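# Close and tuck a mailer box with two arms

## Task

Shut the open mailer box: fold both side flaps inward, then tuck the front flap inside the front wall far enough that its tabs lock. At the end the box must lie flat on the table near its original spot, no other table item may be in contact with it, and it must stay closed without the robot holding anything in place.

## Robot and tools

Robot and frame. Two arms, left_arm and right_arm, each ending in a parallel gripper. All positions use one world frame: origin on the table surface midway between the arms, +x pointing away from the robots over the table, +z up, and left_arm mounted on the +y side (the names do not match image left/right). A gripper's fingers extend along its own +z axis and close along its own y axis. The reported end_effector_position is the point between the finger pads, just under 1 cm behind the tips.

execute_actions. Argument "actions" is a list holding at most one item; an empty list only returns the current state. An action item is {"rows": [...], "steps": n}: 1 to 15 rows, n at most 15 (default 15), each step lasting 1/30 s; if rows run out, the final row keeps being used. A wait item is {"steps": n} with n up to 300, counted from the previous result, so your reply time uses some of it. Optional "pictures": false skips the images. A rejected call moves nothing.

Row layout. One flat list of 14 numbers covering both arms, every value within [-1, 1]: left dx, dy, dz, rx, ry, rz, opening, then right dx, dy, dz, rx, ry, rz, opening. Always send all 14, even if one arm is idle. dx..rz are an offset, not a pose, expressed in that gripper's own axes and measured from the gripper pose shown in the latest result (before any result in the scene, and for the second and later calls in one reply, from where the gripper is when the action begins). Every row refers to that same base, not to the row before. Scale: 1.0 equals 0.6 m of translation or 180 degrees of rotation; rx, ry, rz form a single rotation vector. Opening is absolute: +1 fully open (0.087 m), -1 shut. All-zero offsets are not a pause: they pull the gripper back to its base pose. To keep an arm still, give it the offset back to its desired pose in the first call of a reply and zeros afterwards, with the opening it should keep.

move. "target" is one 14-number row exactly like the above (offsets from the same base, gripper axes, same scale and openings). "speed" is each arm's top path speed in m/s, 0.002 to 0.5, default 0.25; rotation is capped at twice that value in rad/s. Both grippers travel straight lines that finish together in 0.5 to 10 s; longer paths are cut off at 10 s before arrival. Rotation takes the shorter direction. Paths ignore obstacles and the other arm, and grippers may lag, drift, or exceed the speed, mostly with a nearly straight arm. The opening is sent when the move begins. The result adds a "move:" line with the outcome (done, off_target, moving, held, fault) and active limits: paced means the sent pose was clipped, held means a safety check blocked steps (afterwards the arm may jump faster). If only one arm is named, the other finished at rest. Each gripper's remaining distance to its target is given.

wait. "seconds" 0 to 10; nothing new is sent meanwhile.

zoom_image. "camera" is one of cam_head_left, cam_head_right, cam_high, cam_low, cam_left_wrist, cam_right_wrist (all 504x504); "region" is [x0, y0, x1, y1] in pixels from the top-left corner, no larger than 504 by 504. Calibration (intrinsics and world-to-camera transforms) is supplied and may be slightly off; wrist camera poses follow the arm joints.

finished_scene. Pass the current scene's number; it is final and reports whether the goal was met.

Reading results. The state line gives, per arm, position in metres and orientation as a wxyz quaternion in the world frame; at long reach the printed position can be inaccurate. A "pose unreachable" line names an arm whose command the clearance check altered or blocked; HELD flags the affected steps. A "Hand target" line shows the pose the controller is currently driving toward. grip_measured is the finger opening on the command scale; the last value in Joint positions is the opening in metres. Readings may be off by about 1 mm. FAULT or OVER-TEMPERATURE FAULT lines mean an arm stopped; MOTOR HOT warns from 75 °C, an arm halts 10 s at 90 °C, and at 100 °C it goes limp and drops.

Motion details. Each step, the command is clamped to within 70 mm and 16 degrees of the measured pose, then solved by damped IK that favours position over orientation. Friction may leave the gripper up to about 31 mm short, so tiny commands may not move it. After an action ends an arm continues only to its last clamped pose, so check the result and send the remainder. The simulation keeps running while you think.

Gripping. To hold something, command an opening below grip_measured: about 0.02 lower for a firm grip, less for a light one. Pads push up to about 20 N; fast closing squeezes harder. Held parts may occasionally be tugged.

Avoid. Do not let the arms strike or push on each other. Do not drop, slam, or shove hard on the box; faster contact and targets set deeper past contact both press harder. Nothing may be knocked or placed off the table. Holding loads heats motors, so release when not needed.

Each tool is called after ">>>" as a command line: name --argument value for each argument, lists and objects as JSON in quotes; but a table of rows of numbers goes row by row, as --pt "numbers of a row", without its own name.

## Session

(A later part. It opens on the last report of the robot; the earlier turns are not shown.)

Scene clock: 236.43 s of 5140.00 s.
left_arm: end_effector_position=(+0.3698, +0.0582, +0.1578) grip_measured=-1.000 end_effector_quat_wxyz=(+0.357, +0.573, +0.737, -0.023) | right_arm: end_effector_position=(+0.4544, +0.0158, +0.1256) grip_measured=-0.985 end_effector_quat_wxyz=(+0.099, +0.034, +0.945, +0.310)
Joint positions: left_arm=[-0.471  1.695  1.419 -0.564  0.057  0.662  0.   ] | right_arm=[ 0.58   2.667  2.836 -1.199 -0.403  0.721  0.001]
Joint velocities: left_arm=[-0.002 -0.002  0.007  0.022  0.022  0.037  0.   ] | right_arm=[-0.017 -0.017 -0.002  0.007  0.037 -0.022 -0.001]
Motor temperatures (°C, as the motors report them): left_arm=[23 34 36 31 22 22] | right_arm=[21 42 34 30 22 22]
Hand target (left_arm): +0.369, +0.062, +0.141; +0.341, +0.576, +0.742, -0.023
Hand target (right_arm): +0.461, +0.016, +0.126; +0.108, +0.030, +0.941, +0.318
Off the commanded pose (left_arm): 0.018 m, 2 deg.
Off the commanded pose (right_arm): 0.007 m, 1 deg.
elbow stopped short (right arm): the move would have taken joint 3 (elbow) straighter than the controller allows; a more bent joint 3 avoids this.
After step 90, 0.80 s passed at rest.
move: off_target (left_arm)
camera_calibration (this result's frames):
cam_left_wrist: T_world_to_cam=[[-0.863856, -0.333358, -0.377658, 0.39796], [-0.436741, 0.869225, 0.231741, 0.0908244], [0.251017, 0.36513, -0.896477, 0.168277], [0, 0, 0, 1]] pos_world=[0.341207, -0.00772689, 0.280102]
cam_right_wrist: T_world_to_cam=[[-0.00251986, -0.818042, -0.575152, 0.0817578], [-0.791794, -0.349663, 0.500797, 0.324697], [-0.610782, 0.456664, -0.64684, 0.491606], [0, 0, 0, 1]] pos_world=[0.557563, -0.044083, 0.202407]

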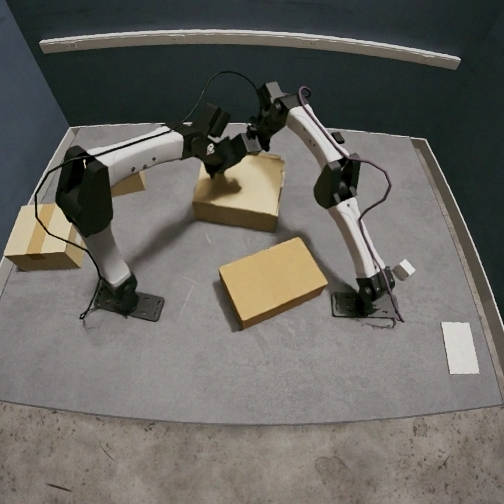

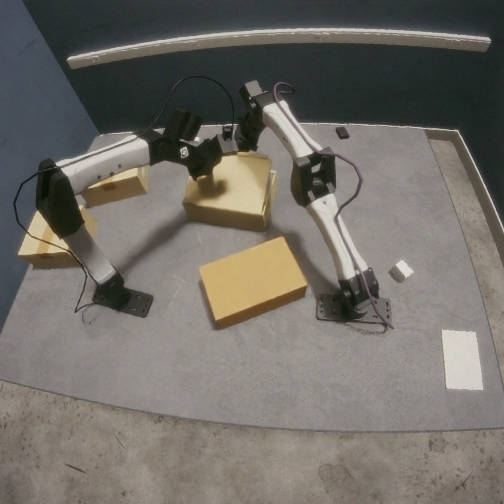

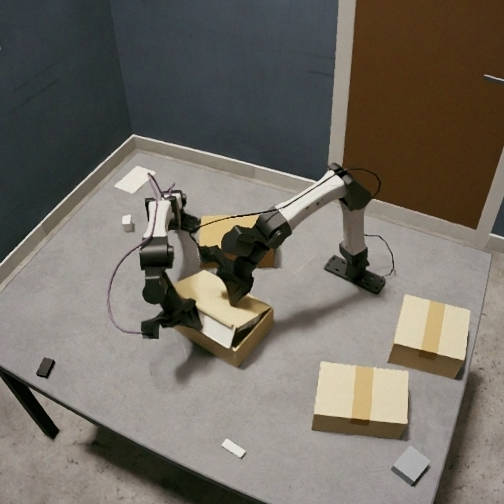

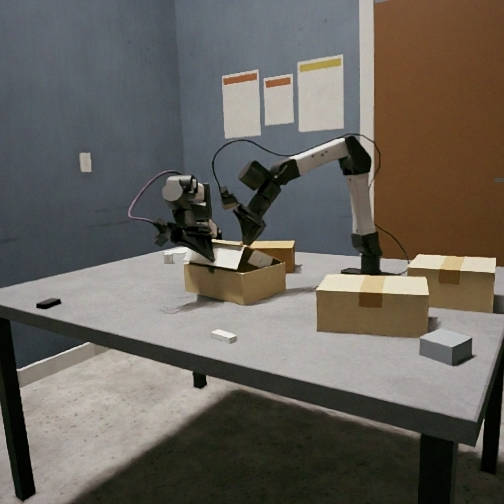

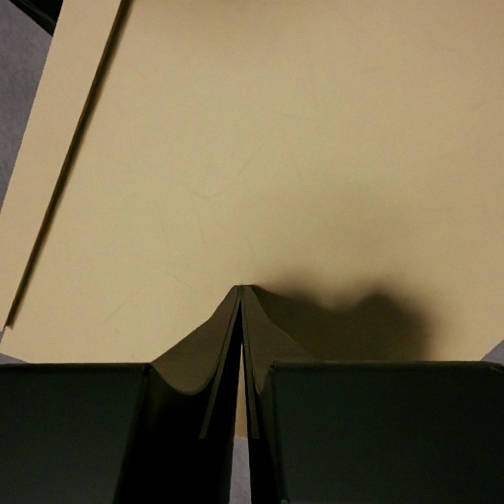

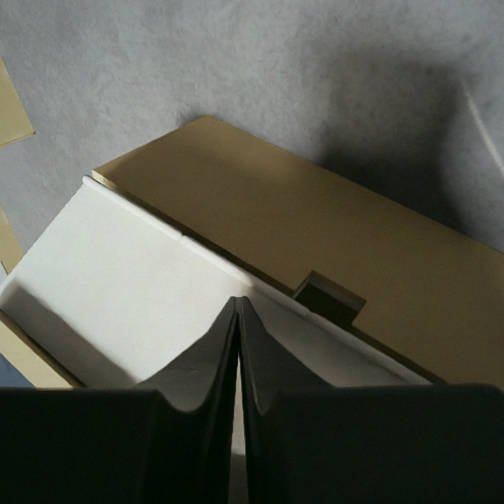

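>>> move --target '[-0.03,0.02,-0.04,0,0,0,-1,0,0,0,0,0,0,-1]' --speed 0.06

>>> move --target '[0,0,0,0,0,0,-1,0.06,-0.014,0.009,0,0,0,-1]' --speed 0.06

>>> move --target '[0.055,-0.035,0.075,0,0,0,-1,0,0,0,0,0,0,-1]' --speed 0.06

>>> zoom_image --camera "cam_high" --region '[110,200,330,380]'

Scene clock: 240.87 s of 5140.00 s.
left_arm: end_effector_position=(+0.3726, +0.0562, +0.1907) grip_measured=-1.000 end_effector_quat_wxyz=(+0.367, +0.571, +0.734, -0.022) | right_arm: end_effector_position=(+0.4545, +0.0159, +0.1257) grip_measured=-0.985 end_effector_quat_wxyz=(+0.099, +0.034, +0.945, +0.310)
Joint positions: left_arm=[-0.471  1.695  1.538 -0.664  0.057  0.662  0.   ] | right_arm=[ 0.58   2.667  2.836 -1.198 -0.403  0.72   0.001]
Joint velocities: left_arm=[ 0.017 -0.022  0.012 -0.037 -0.007  0.007  0.   ] | right_arm=[-0.007 -0.012 -0.002  0.066 -0.022 -0.007  0.   ]
Motor temperatures (°C, as the motors report them): left_arm=[23 34 36 31 22 22] | right_arm=[21 43 34 30 22 22]
Hand target (left_arm): +0.370, +0.058, +0.190; +0.358, +0.573, +0.737, -0.022
Hand target (right_arm): +0.454, +0.016, +0.126; +0.099, +0.034, +0.945, +0.310
Off the commanded pose (left_arm): 0.003 m, 1 deg.
Off the commanded pose (right_arm): 0.000 m, 0 deg.
After step 90, 0.40 s passed at rest.
move: done
camera_calibration (this result's frames):
cam_left_wrist: T_world_to_cam=[[-0.857764, -0.337881, -0.387399, 0.411896], [-0.440295, 0.871864, 0.214462, 0.0906287], [0.265296, 0.354527, -0.89662, 0.193101], [0, 0, 0, 1]] pos_world=[0.341984, -0.00830364, 0.31327]
cam_right_wrist: T_world_to_cam=[[-0.00170422, -0.817704, -0.575637, 0.0815828], [-0.791976, -0.350352, 0.500027, 0.324953], [-0.61055, 0.456743, -0.647005, 0.491583], [0, 0, 0, 1]] pos_world=[0.55763, -0.0439687, 0.202534]

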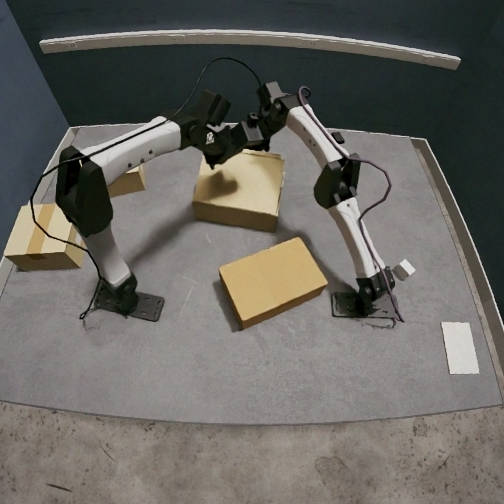

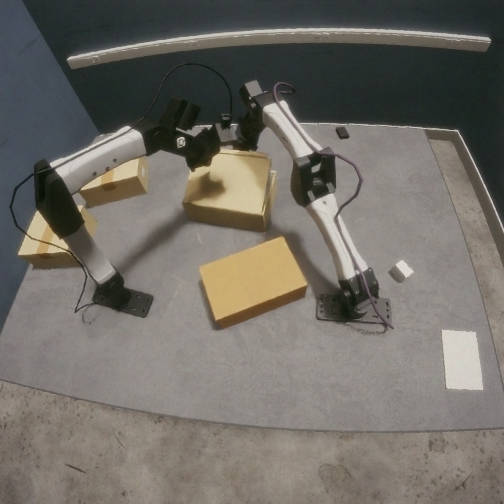

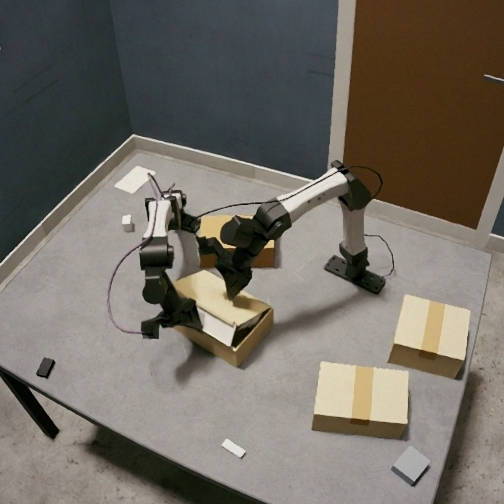

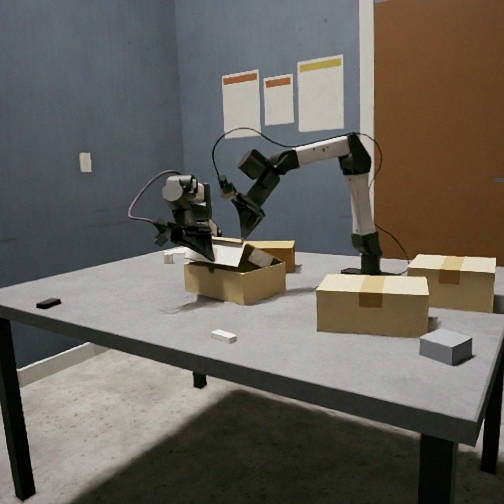

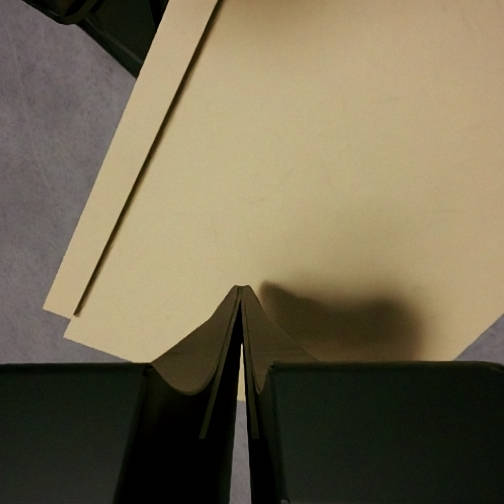

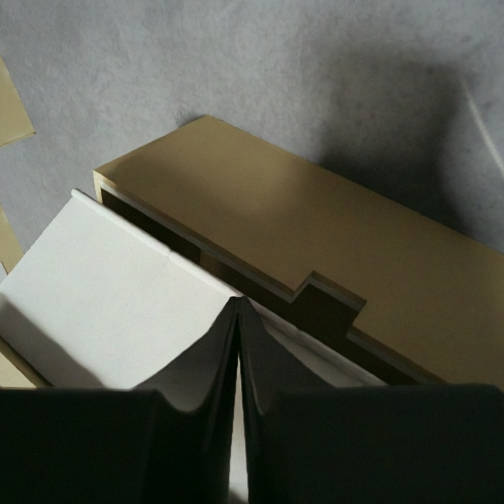

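Scene clock: 242.23 s of 5140.00 s.
left_arm: end_effector_position=(+0.3726, +0.0562, +0.1907) grip_measured=-1.000 end_effector_quat_wxyz=(+0.367, +0.571, +0.734, -0.022) | right_arm: end_effector_position=(+0.4204, +0.0142, +0.1074) grip_measured=-0.985 end_effector_quat_wxyz=(+0.089, +0.033, +0.946, +0.309)
Joint positions: left_arm=[-0.471  1.695  1.538 -0.664  0.057  0.662  0.   ] | right_arm=[ 0.609  2.363  2.193 -0.865 -0.399  0.745  0.001]
Joint velocities: left_arm=[-0.002 -0.002  0.002 -0.037 -0.066  0.037  0.   ] | right_arm=[ 0.002  0.002 -0.002  0.037 -0.022  0.066 -0.001]
Motor temperatures (°C, as the motors report them): left_arm=[23 34 36 31 22 22] | right_arm=[21 43 34 30 22 22]
Hand target (left_arm): +0.373, +0.056, +0.191; +0.367, +0.571, +0.734, -0.022
Hand target (right_arm): +0.420, +0.017, +0.110; +0.098, +0.034, +0.945, +0.310
Off the commanded pose (left_arm): 0.000 m, 0 deg.
Off the commanded pose (right_arm): 0.004 m, 1 deg.
move: done
camera_calibration (this result's frames):
cam_left_wrist: T_world_to_cam=[[-0.857764, -0.337881, -0.387399, 0.411896], [-0.440295, 0.871864, 0.214462, 0.0906287], [0.265296, 0.354527, -0.89662, 0.193101], [0, 0, 0, 1]] pos_world=[0.341984, -0.00830364, 0.31327]
cam_right_wrist: T_world_to_cam=[[-0.00595494, -0.818495, -0.574483, 0.0712637], [-0.780446, -0.355373, 0.514407, 0.300124], [-0.625195, 0.451416, -0.636675, 0.46481], [0, 0, 0, 1]] pos_world=[0.525251, -0.0448377, 0.182486]

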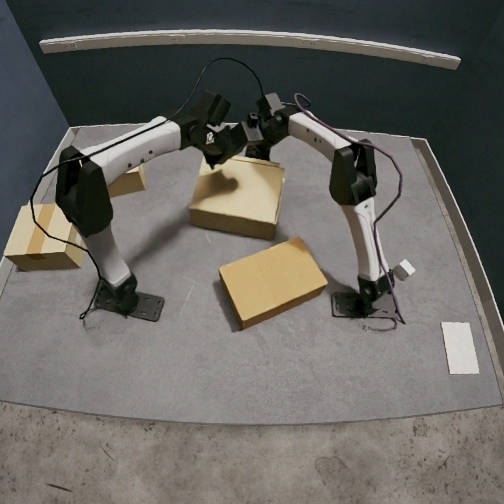

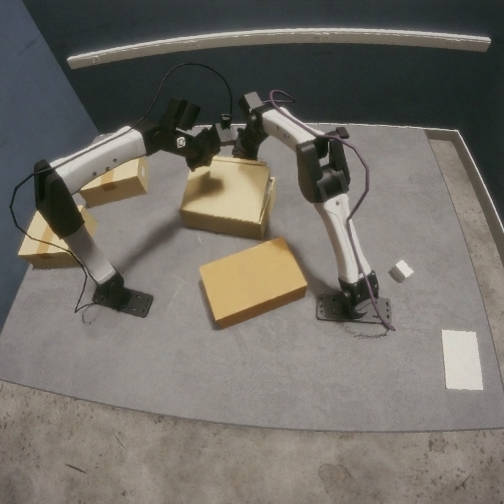

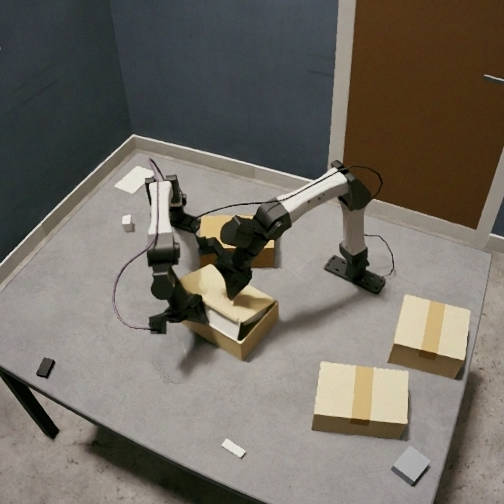

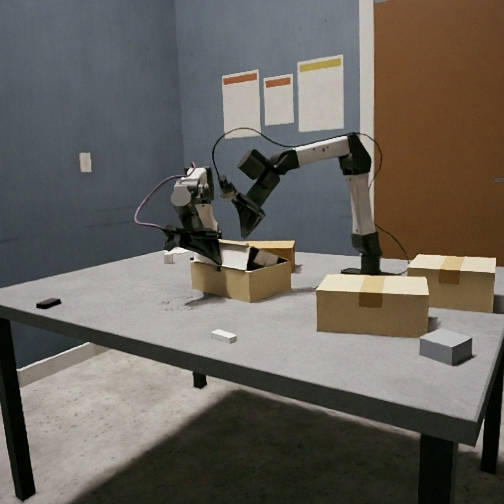

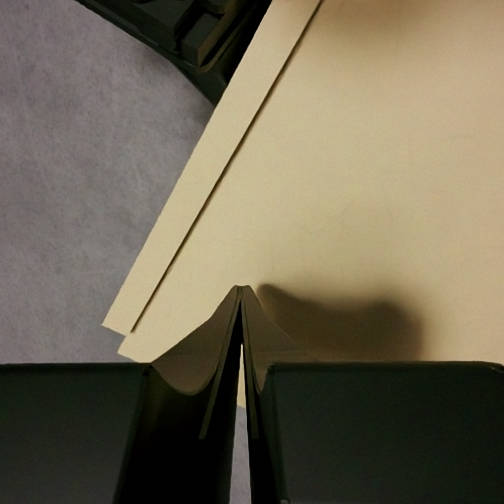

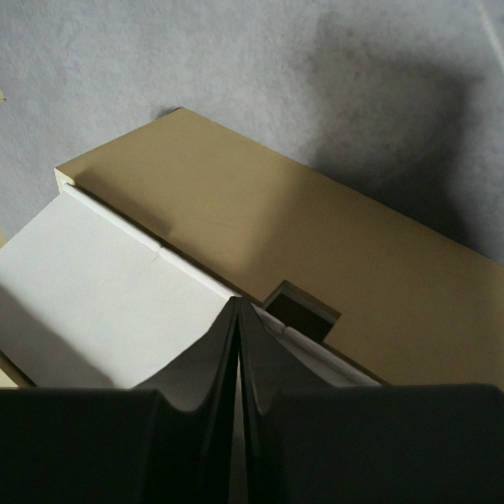

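Scene clock: 243.53 s of 5140.00 s.
left_arm: end_effector_position=(+0.3824, +0.0500, +0.1670) grip_measured=-1.000 end_effector_quat_wxyz=(+0.407, +0.561, +0.720, -0.019) | right_arm: end_effector_position=(+0.4254, +0.0093, +0.1065) grip_measured=-0.985 end_effector_quat_wxyz=(+0.095, +0.039, +0.947, +0.305)
Joint positions: left_arm=[-0.471  1.672  1.365 -0.426  0.052  0.662  0.   ] | right_arm=[ 0.6    2.363  2.193 -0.864 -0.386  0.745  0.001]
Joint velocities: left_arm=[-0.007  0.007 -0.007  0.066 -0.066  0.022  0.   ] | right_arm=[ 0.002 -0.022 -0.007  0.037  0.051 -0.066 -0.001]
Motor temperatures (°C, as the motors report them): left_arm=[23 34 36 31 22 22] | right_arm=[21 43 34 30 22 22]
Hand target (left_arm): +0.374, +0.056, +0.132; +0.367, +0.571, +0.734, -0.022
Hand target (right_arm): +0.420, +0.014, +0.107; +0.089, +0.033, +0.946, +0.309
Off the commanded pose (left_arm): 0.037 m, 5 deg.
Off the commanded pose (right_arm): 0.007 m, 1 deg.
move: off_target (left_arm)
camera_calibration (this result's frames):
cam_left_wrist: T_world_to_cam=[[-0.826971, -0.360741, -0.431261, 0.405761], [-0.455962, 0.879077, 0.139006, 0.123617], [0.328966, 0.311592, -0.891455, 0.148452], [0, 0, 0, 1]] pos_world=[0.343081, -0.0085507, 0.290144]
cam_right_wrist: T_world_to_cam=[[-0.0146637, -0.823386, -0.567292, 0.0697663], [-0.789324, -0.338747, 0.512072, 0.306664], [-0.613802, 0.455286, -0.644951, 0.465537], [0, 0, 0, 1]] pos_world=[0.528828, -0.0506261, 0.182792]

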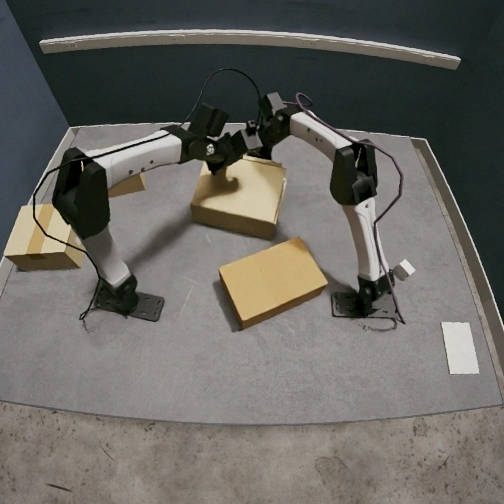

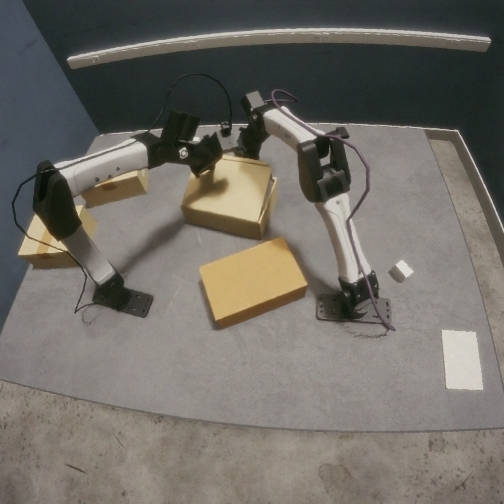

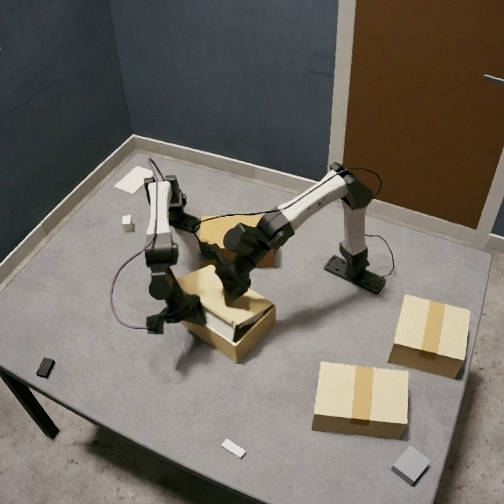

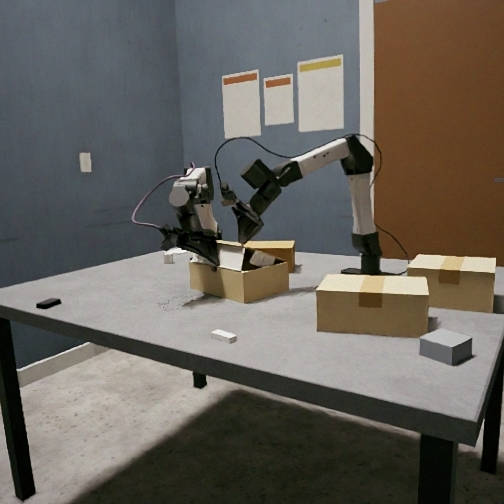

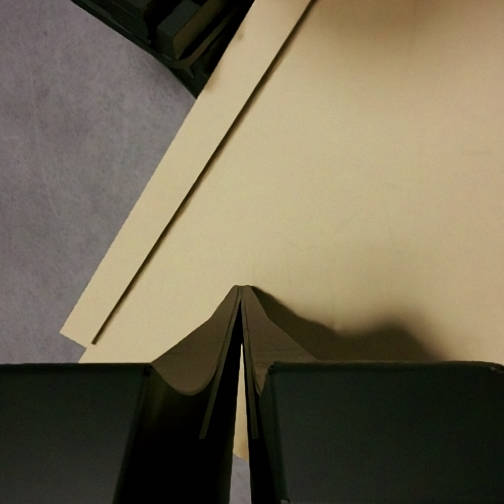

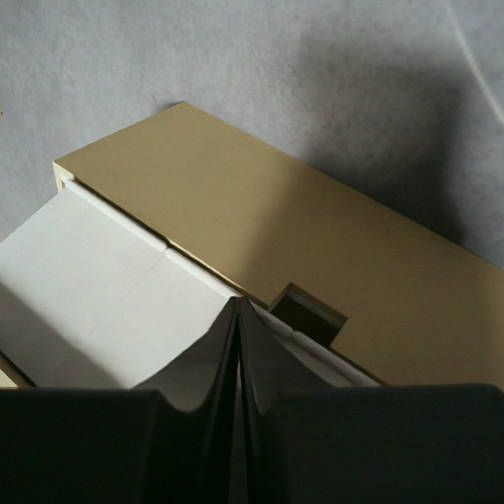

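Region (110, 200, 330, 380) of cam_high's 504x504 image, scaled by 2.291, with more detail than that image has; it fills the top 412 rows of this view, and the rest is white.

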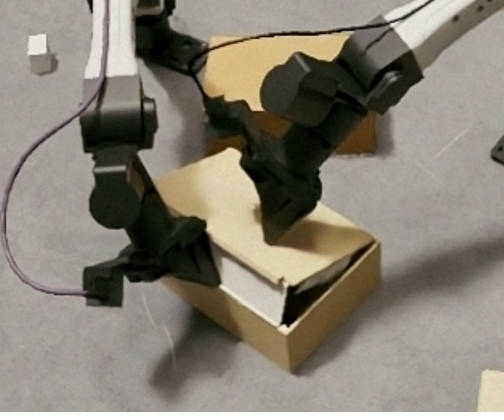

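>>> move --target '[0.01,-0.006,0.012,0,0,0,-1,0,0,0,0,0.17,0,-1]' --speed 0.06

>>> move --target '[0.015,-0.01,0.02,0,0,0,-1,0.035,0,0.03,0,0,0,-1]' --speed 0.04

>>> zoom_image --camera "cam_high" --region '[110,200,330,380]'

Scene clock: 251.73 s of 5140.00 s.
left_arm: end_effector_position=(+0.3868, +0.0468, +0.1739) grip_measured=-1.000 end_effector_quat_wxyz=(+0.423, +0.557, +0.714, -0.018) | right_arm: end_effector_position=(+0.4233, +0.0116, +0.1080) grip_measured=-0.985 end_effector_quat_wxyz=(-0.045, +0.021, +0.922, +0.384)
Joint positions: left_arm=[-0.471  1.668  1.364 -0.395  0.052  0.662  0.   ] | right_arm=[ 0.526  2.744  2.828 -1.287 -0.722  0.666  0.001]
Joint velocities: left_arm=[ 0.012  0.007  0.002  0.022 -0.007 -0.037  0.   ] | right_arm=[-0.007 -0.007  0.007 -0.022 -0.007  0.051 -0.001]
Motor temperatures (°C, as the motors report them): left_arm=[22 35 35 32 22 22] | right_arm=[21 44 35 29 22 22]
Hand target (left_arm): +0.383, +0.050, +0.157; +0.407, +0.562, +0.720, -0.019
Hand target (right_arm): +0.426, +0.010, +0.108; -0.046, +0.022, +0.920, +0.389
Off the commanded pose (left_arm): 0.018 m, 2 deg.
Off the commanded pose (right_arm): 0.003 m, 18 deg; orientation clipped at the last step of the last action.
elbow stopped short (right arm): the move would have taken joint 3 (elbow) straighter than the controller allows; a more bent joint 3 avoids this.
After step 90, 0.50 s passed at rest.
move: off_target (left_arm, right_arm); limits=paced
camera_calibration (this result's frames):
cam_left_wrist: T_world_to_cam=[[-0.814563, -0.369975, -0.446773, 0.409556], [-0.459678, 0.881478, 0.108134, 0.134152], [0.353813, 0.293454, -0.888088, 0.144802], [0, 0, 0, 1]] pos_world=[0.344043, -0.00921897, 0.297069]
cam_right_wrist: T_world_to_cam=[[-0.0655078, -0.718033, -0.69292, 0.106277], [-0.592715, -0.530635, 0.605901, 0.213894], [-0.802744, 0.450395, -0.390828, 0.51684], [0, 0, 0, 1]] pos_world=[0.548631, -0.0429722, 0.146038]

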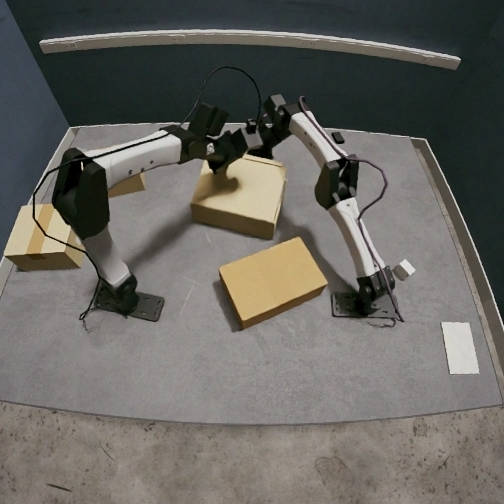

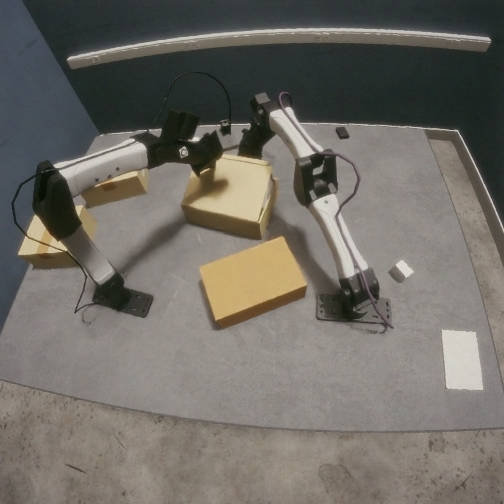

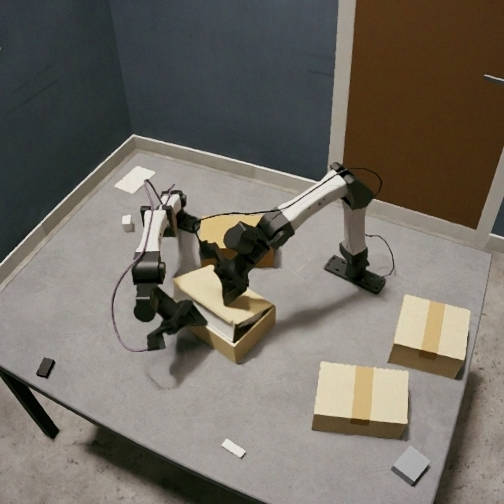

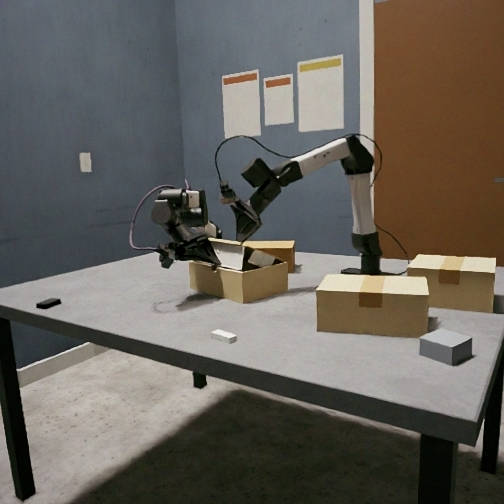

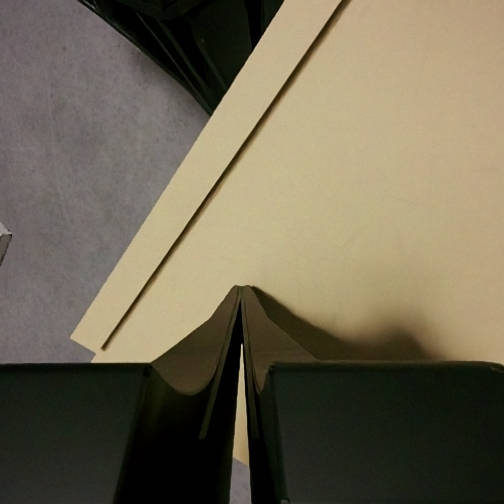

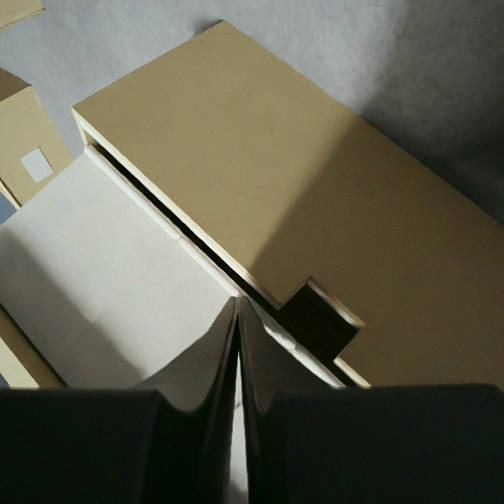

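Scene clock: 252.97 s of 5140.00 s.
left_arm: end_effector_position=(+0.3900, +0.0445, +0.1728) grip_measured=-1.000 end_effector_quat_wxyz=(+0.433, +0.554, +0.710, -0.018) | right_arm: end_effector_position=(+0.4038, +0.0181, +0.0996) grip_measured=-0.985 end_effector_quat_wxyz=(-0.052, +0.024, +0.920, +0.387)
Joint positions: left_arm=[-0.471  1.668  1.343 -0.35   0.051  0.662  0.   ] | right_arm=[ 0.552  2.538  2.386 -1.036 -0.724  0.705  0.001]
Joint velocities: left_arm=[ 0.017  0.007 -0.002 -0.022  0.037 -0.037  0.   ] | right_arm=[-0.002 -0.007 -0.022  0.037  0.022  0.007 -0.001]
Motor temperatures (°C, as the motors report them): left_arm=[22 35 35 32 22 22] | right_arm=[21 45 35 29 22 22]
Hand target (left_arm): +0.388, +0.046, +0.158; +0.422, +0.557, +0.715, -0.018
Hand target (right_arm): +0.401, +0.024, +0.097; -0.046, +0.020, +0.922, +0.384
Off the commanded pose (left_arm): 0.015 m, 1 deg.
Off the commanded pose (right_arm): 0.007 m, 1 deg.
move: off_target (left_arm)
camera_calibration (this result's frames):
cam_left_wrist: T_world_to_cam=[[-0.805805, -0.376499, -0.457085, 0.409455], [-0.461806, 0.882699, 0.0870517, 0.142212], [0.370693, 0.281231, -0.885153, 0.136744], [0, 0, 0, 1]] pos_world=[0.344925, -0.00982785, 0.295815]
cam_right_wrist: T_world_to_cam=[[-0.076011, -0.713831, -0.69618, 0.108376], [-0.583803, -0.534153, 0.611437, 0.206791], [-0.80833, 0.452908, -0.376135, 0.4957], [0, 0, 0, 1]] pos_world=[0.529652, -0.0366867, 0.13546]

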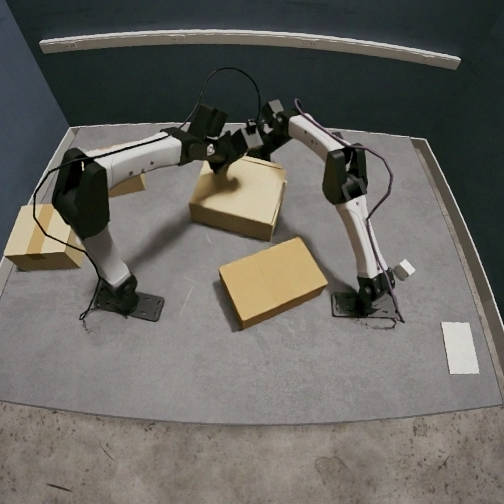

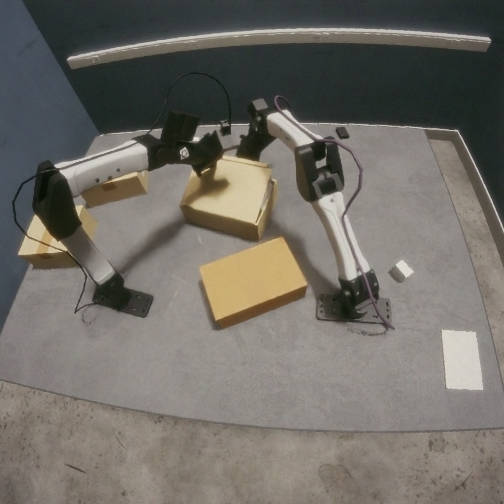

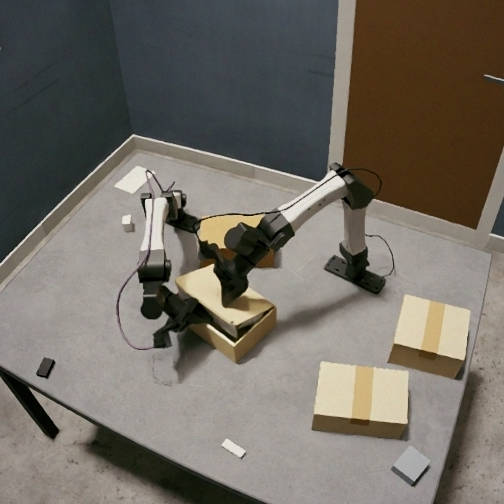

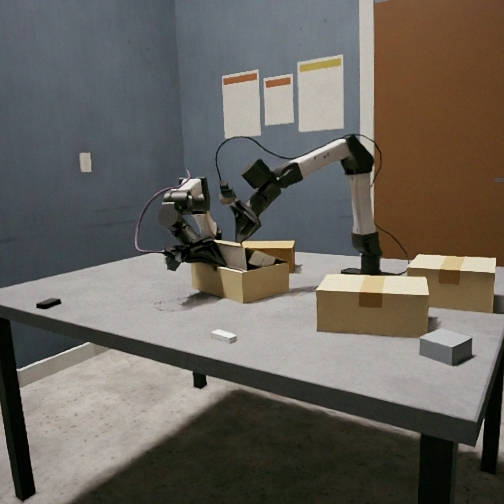

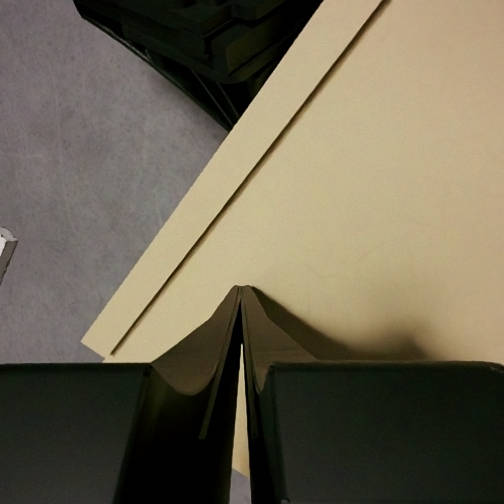

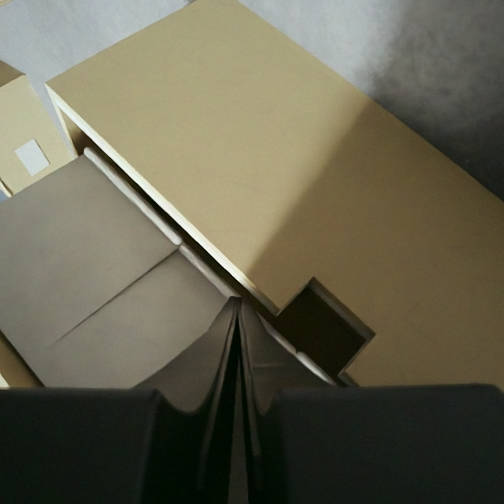

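Region (110, 200, 330, 380) of cam_high's 504x504 image, scaled by 2.291, with more detail than that image has; it fills the top 412 rows of this view, and the rest is white.

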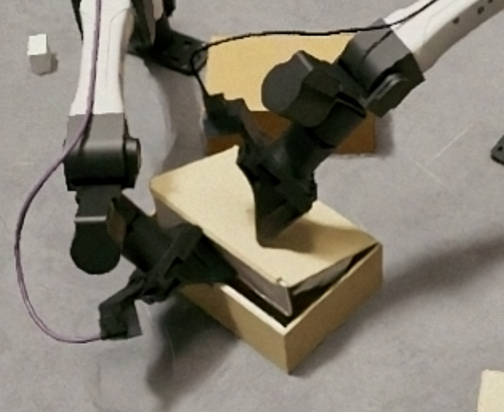

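>>> move --target '[0.05,-0.036,0.05,0,0,0,-1,0,0,0,0,0,0,-1]' --speed 0.05

>>> move --target '[0.09,-0.065,0.09,0,0,0,-1,-0.1,0,0,0,0,0,-1]' --speed 0.04

>>> zoom_image --camera "cam_high" --region '[110,200,330,380]'

Scene clock: 257.47 s of 5140.00 s.
left_arm: end_effector_position=(+0.4027, +0.0373, +0.1711) grip_measured=-1.000 end_effector_quat_wxyz=(+0.487, +0.537, +0.689, -0.012) | right_arm: end_effector_position=(+0.4111, +0.0120, +0.0989) grip_measured=-0.985 end_effector_quat_wxyz=(-0.045, +0.031, +0.921, +0.387)
Joint positions: left_arm=[-0.471  1.657  1.234 -0.13   0.041  0.663  0.   ] | right_arm=[ 0.537  2.538  2.384 -1.029 -0.718  0.706  0.001]
Joint velocities: left_arm=[ 0.012  0.002 -0.007 -0.022  0.095  0.007  0.   ] | right_arm=[ 0.012 -0.022 -0.007 -0.037 -0.022  0.081  0.   ]
Motor temperatures (°C, as the motors report them): left_arm=[22 35 35 32 21 22] | right_arm=[21 46 34 29 22 22]
Hand target (left_arm): +0.389, +0.045, +0.127; +0.433, +0.554, +0.710, -0.018
Hand target (right_arm): +0.404, +0.018, +0.100; -0.052, +0.024, +0.920, +0.387
Off the commanded pose (left_arm): 0.048 m, 7 deg.
Off the commanded pose (right_arm): 0.010 m, 1 deg.
After step 90, 0.23 s passed at rest.
move: off_target (left_arm)
camera_calibration (this result's frames):
cam_left_wrist: T_world_to_cam=[[-0.753796, -0.415027, -0.509455, 0.405653], [-0.471996, 0.881382, -0.019647, 0.177009], [0.457178, 0.225651, -0.860273, 0.0955567], [0, 0, 0, 1]] pos_world=[0.345641, -0.00921802, 0.292344]
cam_right_wrist: T_world_to_cam=[[-0.0853445, -0.713712, -0.69522, 0.10785], [-0.597678, -0.52161, 0.608854, 0.213984], [-0.797181, 0.467481, -0.382054, 0.499987], [0, 0, 0, 1]] pos_world=[0.535678, -0.0451445, 0.135717]

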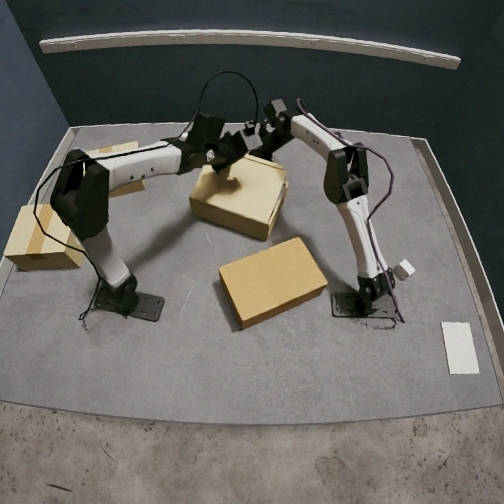

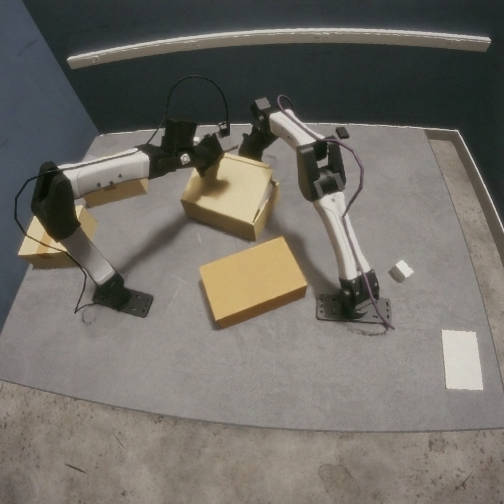

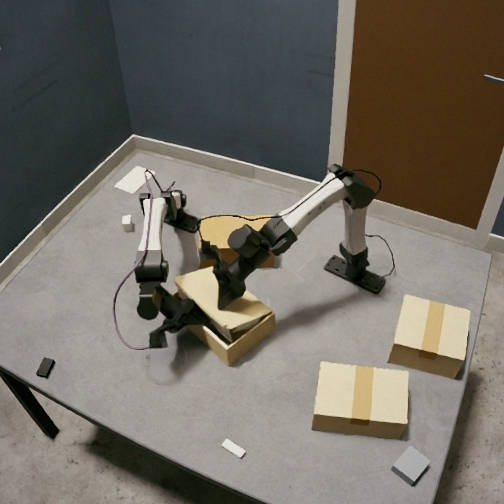

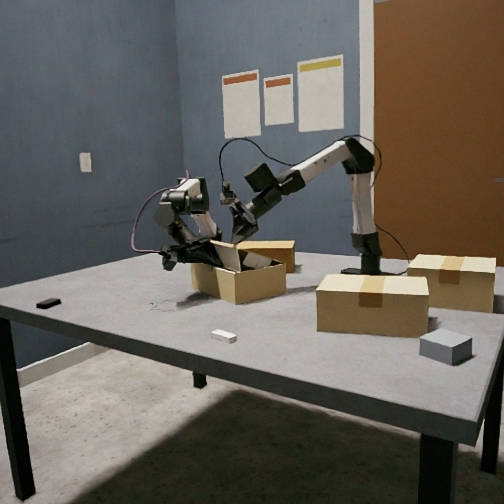

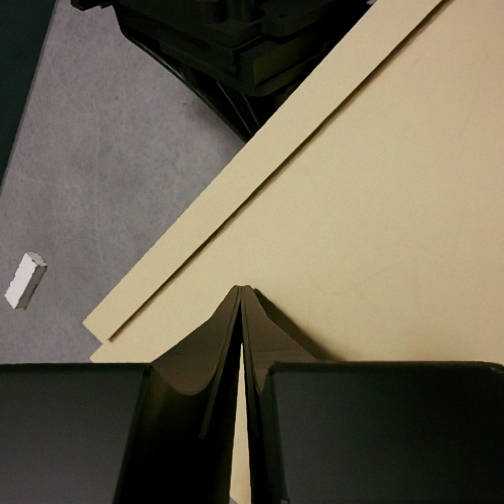

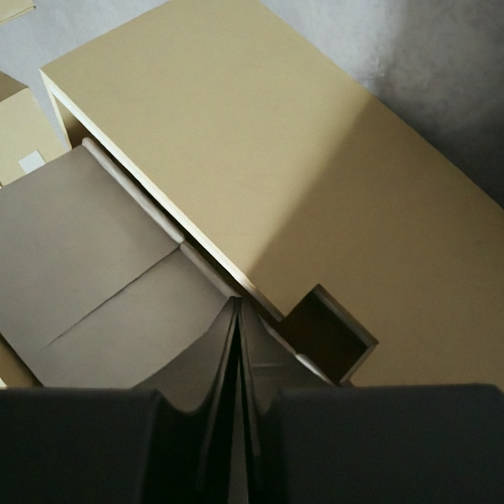

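Scene clock: 259.93 s of 5140.00 s.
left_arm: end_effector_position=(+0.4318, +0.0214, +0.1725) grip_measured=-1.000 end_effector_quat_wxyz=(+0.584, +0.499, +0.641, +0.003) | right_arm: end_effector_position=(+0.4611, +0.0085, +0.1016) grip_measured=-0.985 end_effector_quat_wxyz=(-0.013, +0.053, +0.908, +0.416)
Joint positions: left_arm=[-0.471  1.715  1.102  0.288  0.017  0.673  0.   ] | right_arm=[ 0.484  2.781  2.833 -1.143 -0.742  0.745  0.001]
Joint velocities: left_arm=[-0.017  0.002  0.002 -0.022  0.007  0.007  0.   ] | right_arm=[-0.012 -0.002  0.002 -0.022 -0.037  0.037 -0.001]
Motor temperatures (°C, as the motors report them): left_arm=[22 35 35 32 21 22] | right_arm=[21 46 34 29 22 22]
Hand target (left_arm): +0.408, +0.034, +0.095; +0.489, +0.535, +0.689, -0.012
Hand target (right_arm): +0.470, +0.010, +0.093; -0.001, +0.056, +0.908, +0.416
Off the commanded pose (left_arm): 0.089 m, 13 deg; position clipped at the last step of the last action.
Off the commanded pose (right_arm): 0.013 m, 6 deg.
elbow stopped short (right arm): the move would have taken joint 3 (elbow) straighter than the controller allows; a more bent joint 3 avoids this.
move: off_target (left_arm, right_arm); limits=paced
camera_calibration (this result's frames):
cam_left_wrist: T_world_to_cam=[[-0.637551, -0.494439, -0.590812, 0.387276], [-0.464379, 0.858544, -0.217381, 0.236082], [0.61472, 0.135769, -0.776972, 0.00654856], [0, 0, 0, 1]] pos_world=[0.352514, -0.0120917, 0.285215]
cam_right_wrist: T_world_to_cam=[[-0.10177, -0.664402, -0.740414, 0.123219], [-0.658523, -0.512873, 0.550735, 0.274368], [-0.745648, 0.543627, -0.385329, 0.51836], [0, 0, 0, 1]] pos_world=[0.579731, -0.0592121, 0.139869]

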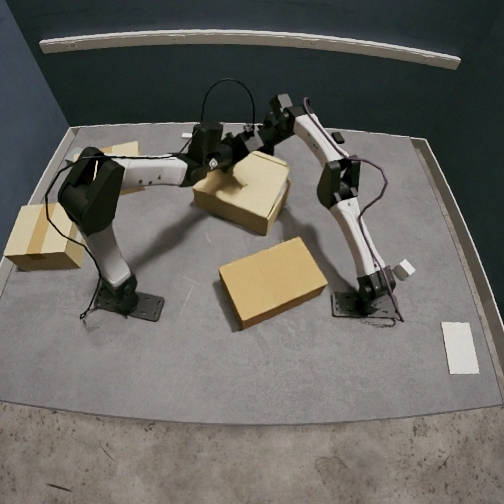

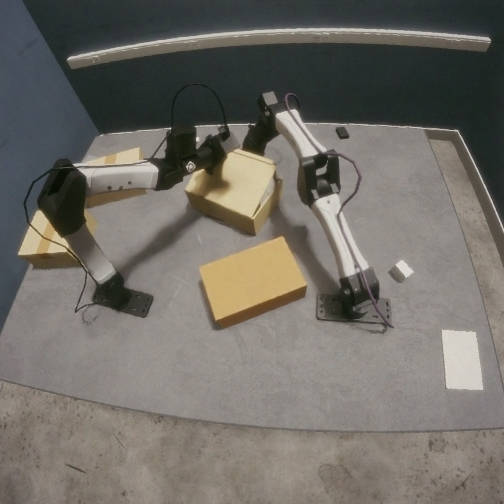

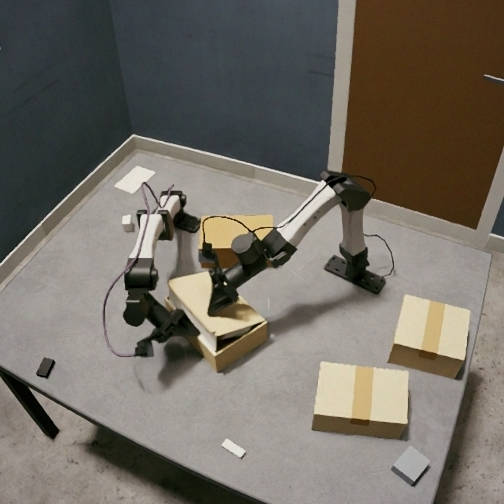

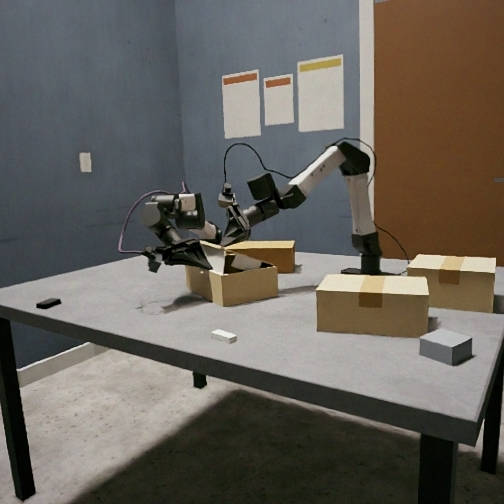

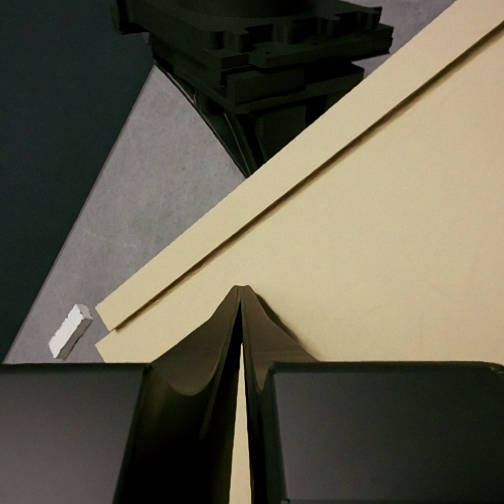

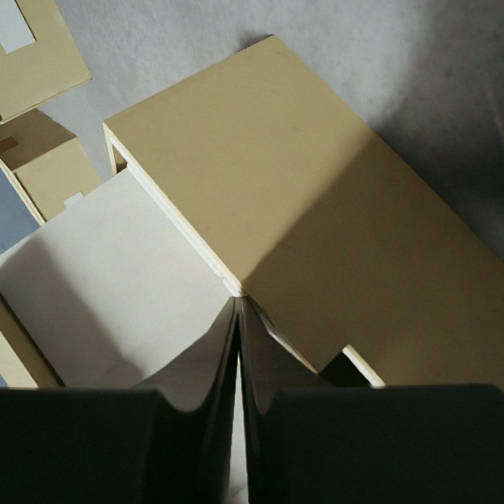

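Region (110, 200, 330, 380) of cam_high's 504x504 image, scaled by 2.291, with more detail than that image has; it fills the top 412 rows of this view, and the rest is white.

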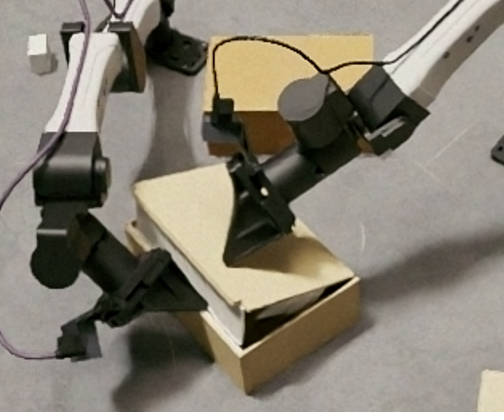

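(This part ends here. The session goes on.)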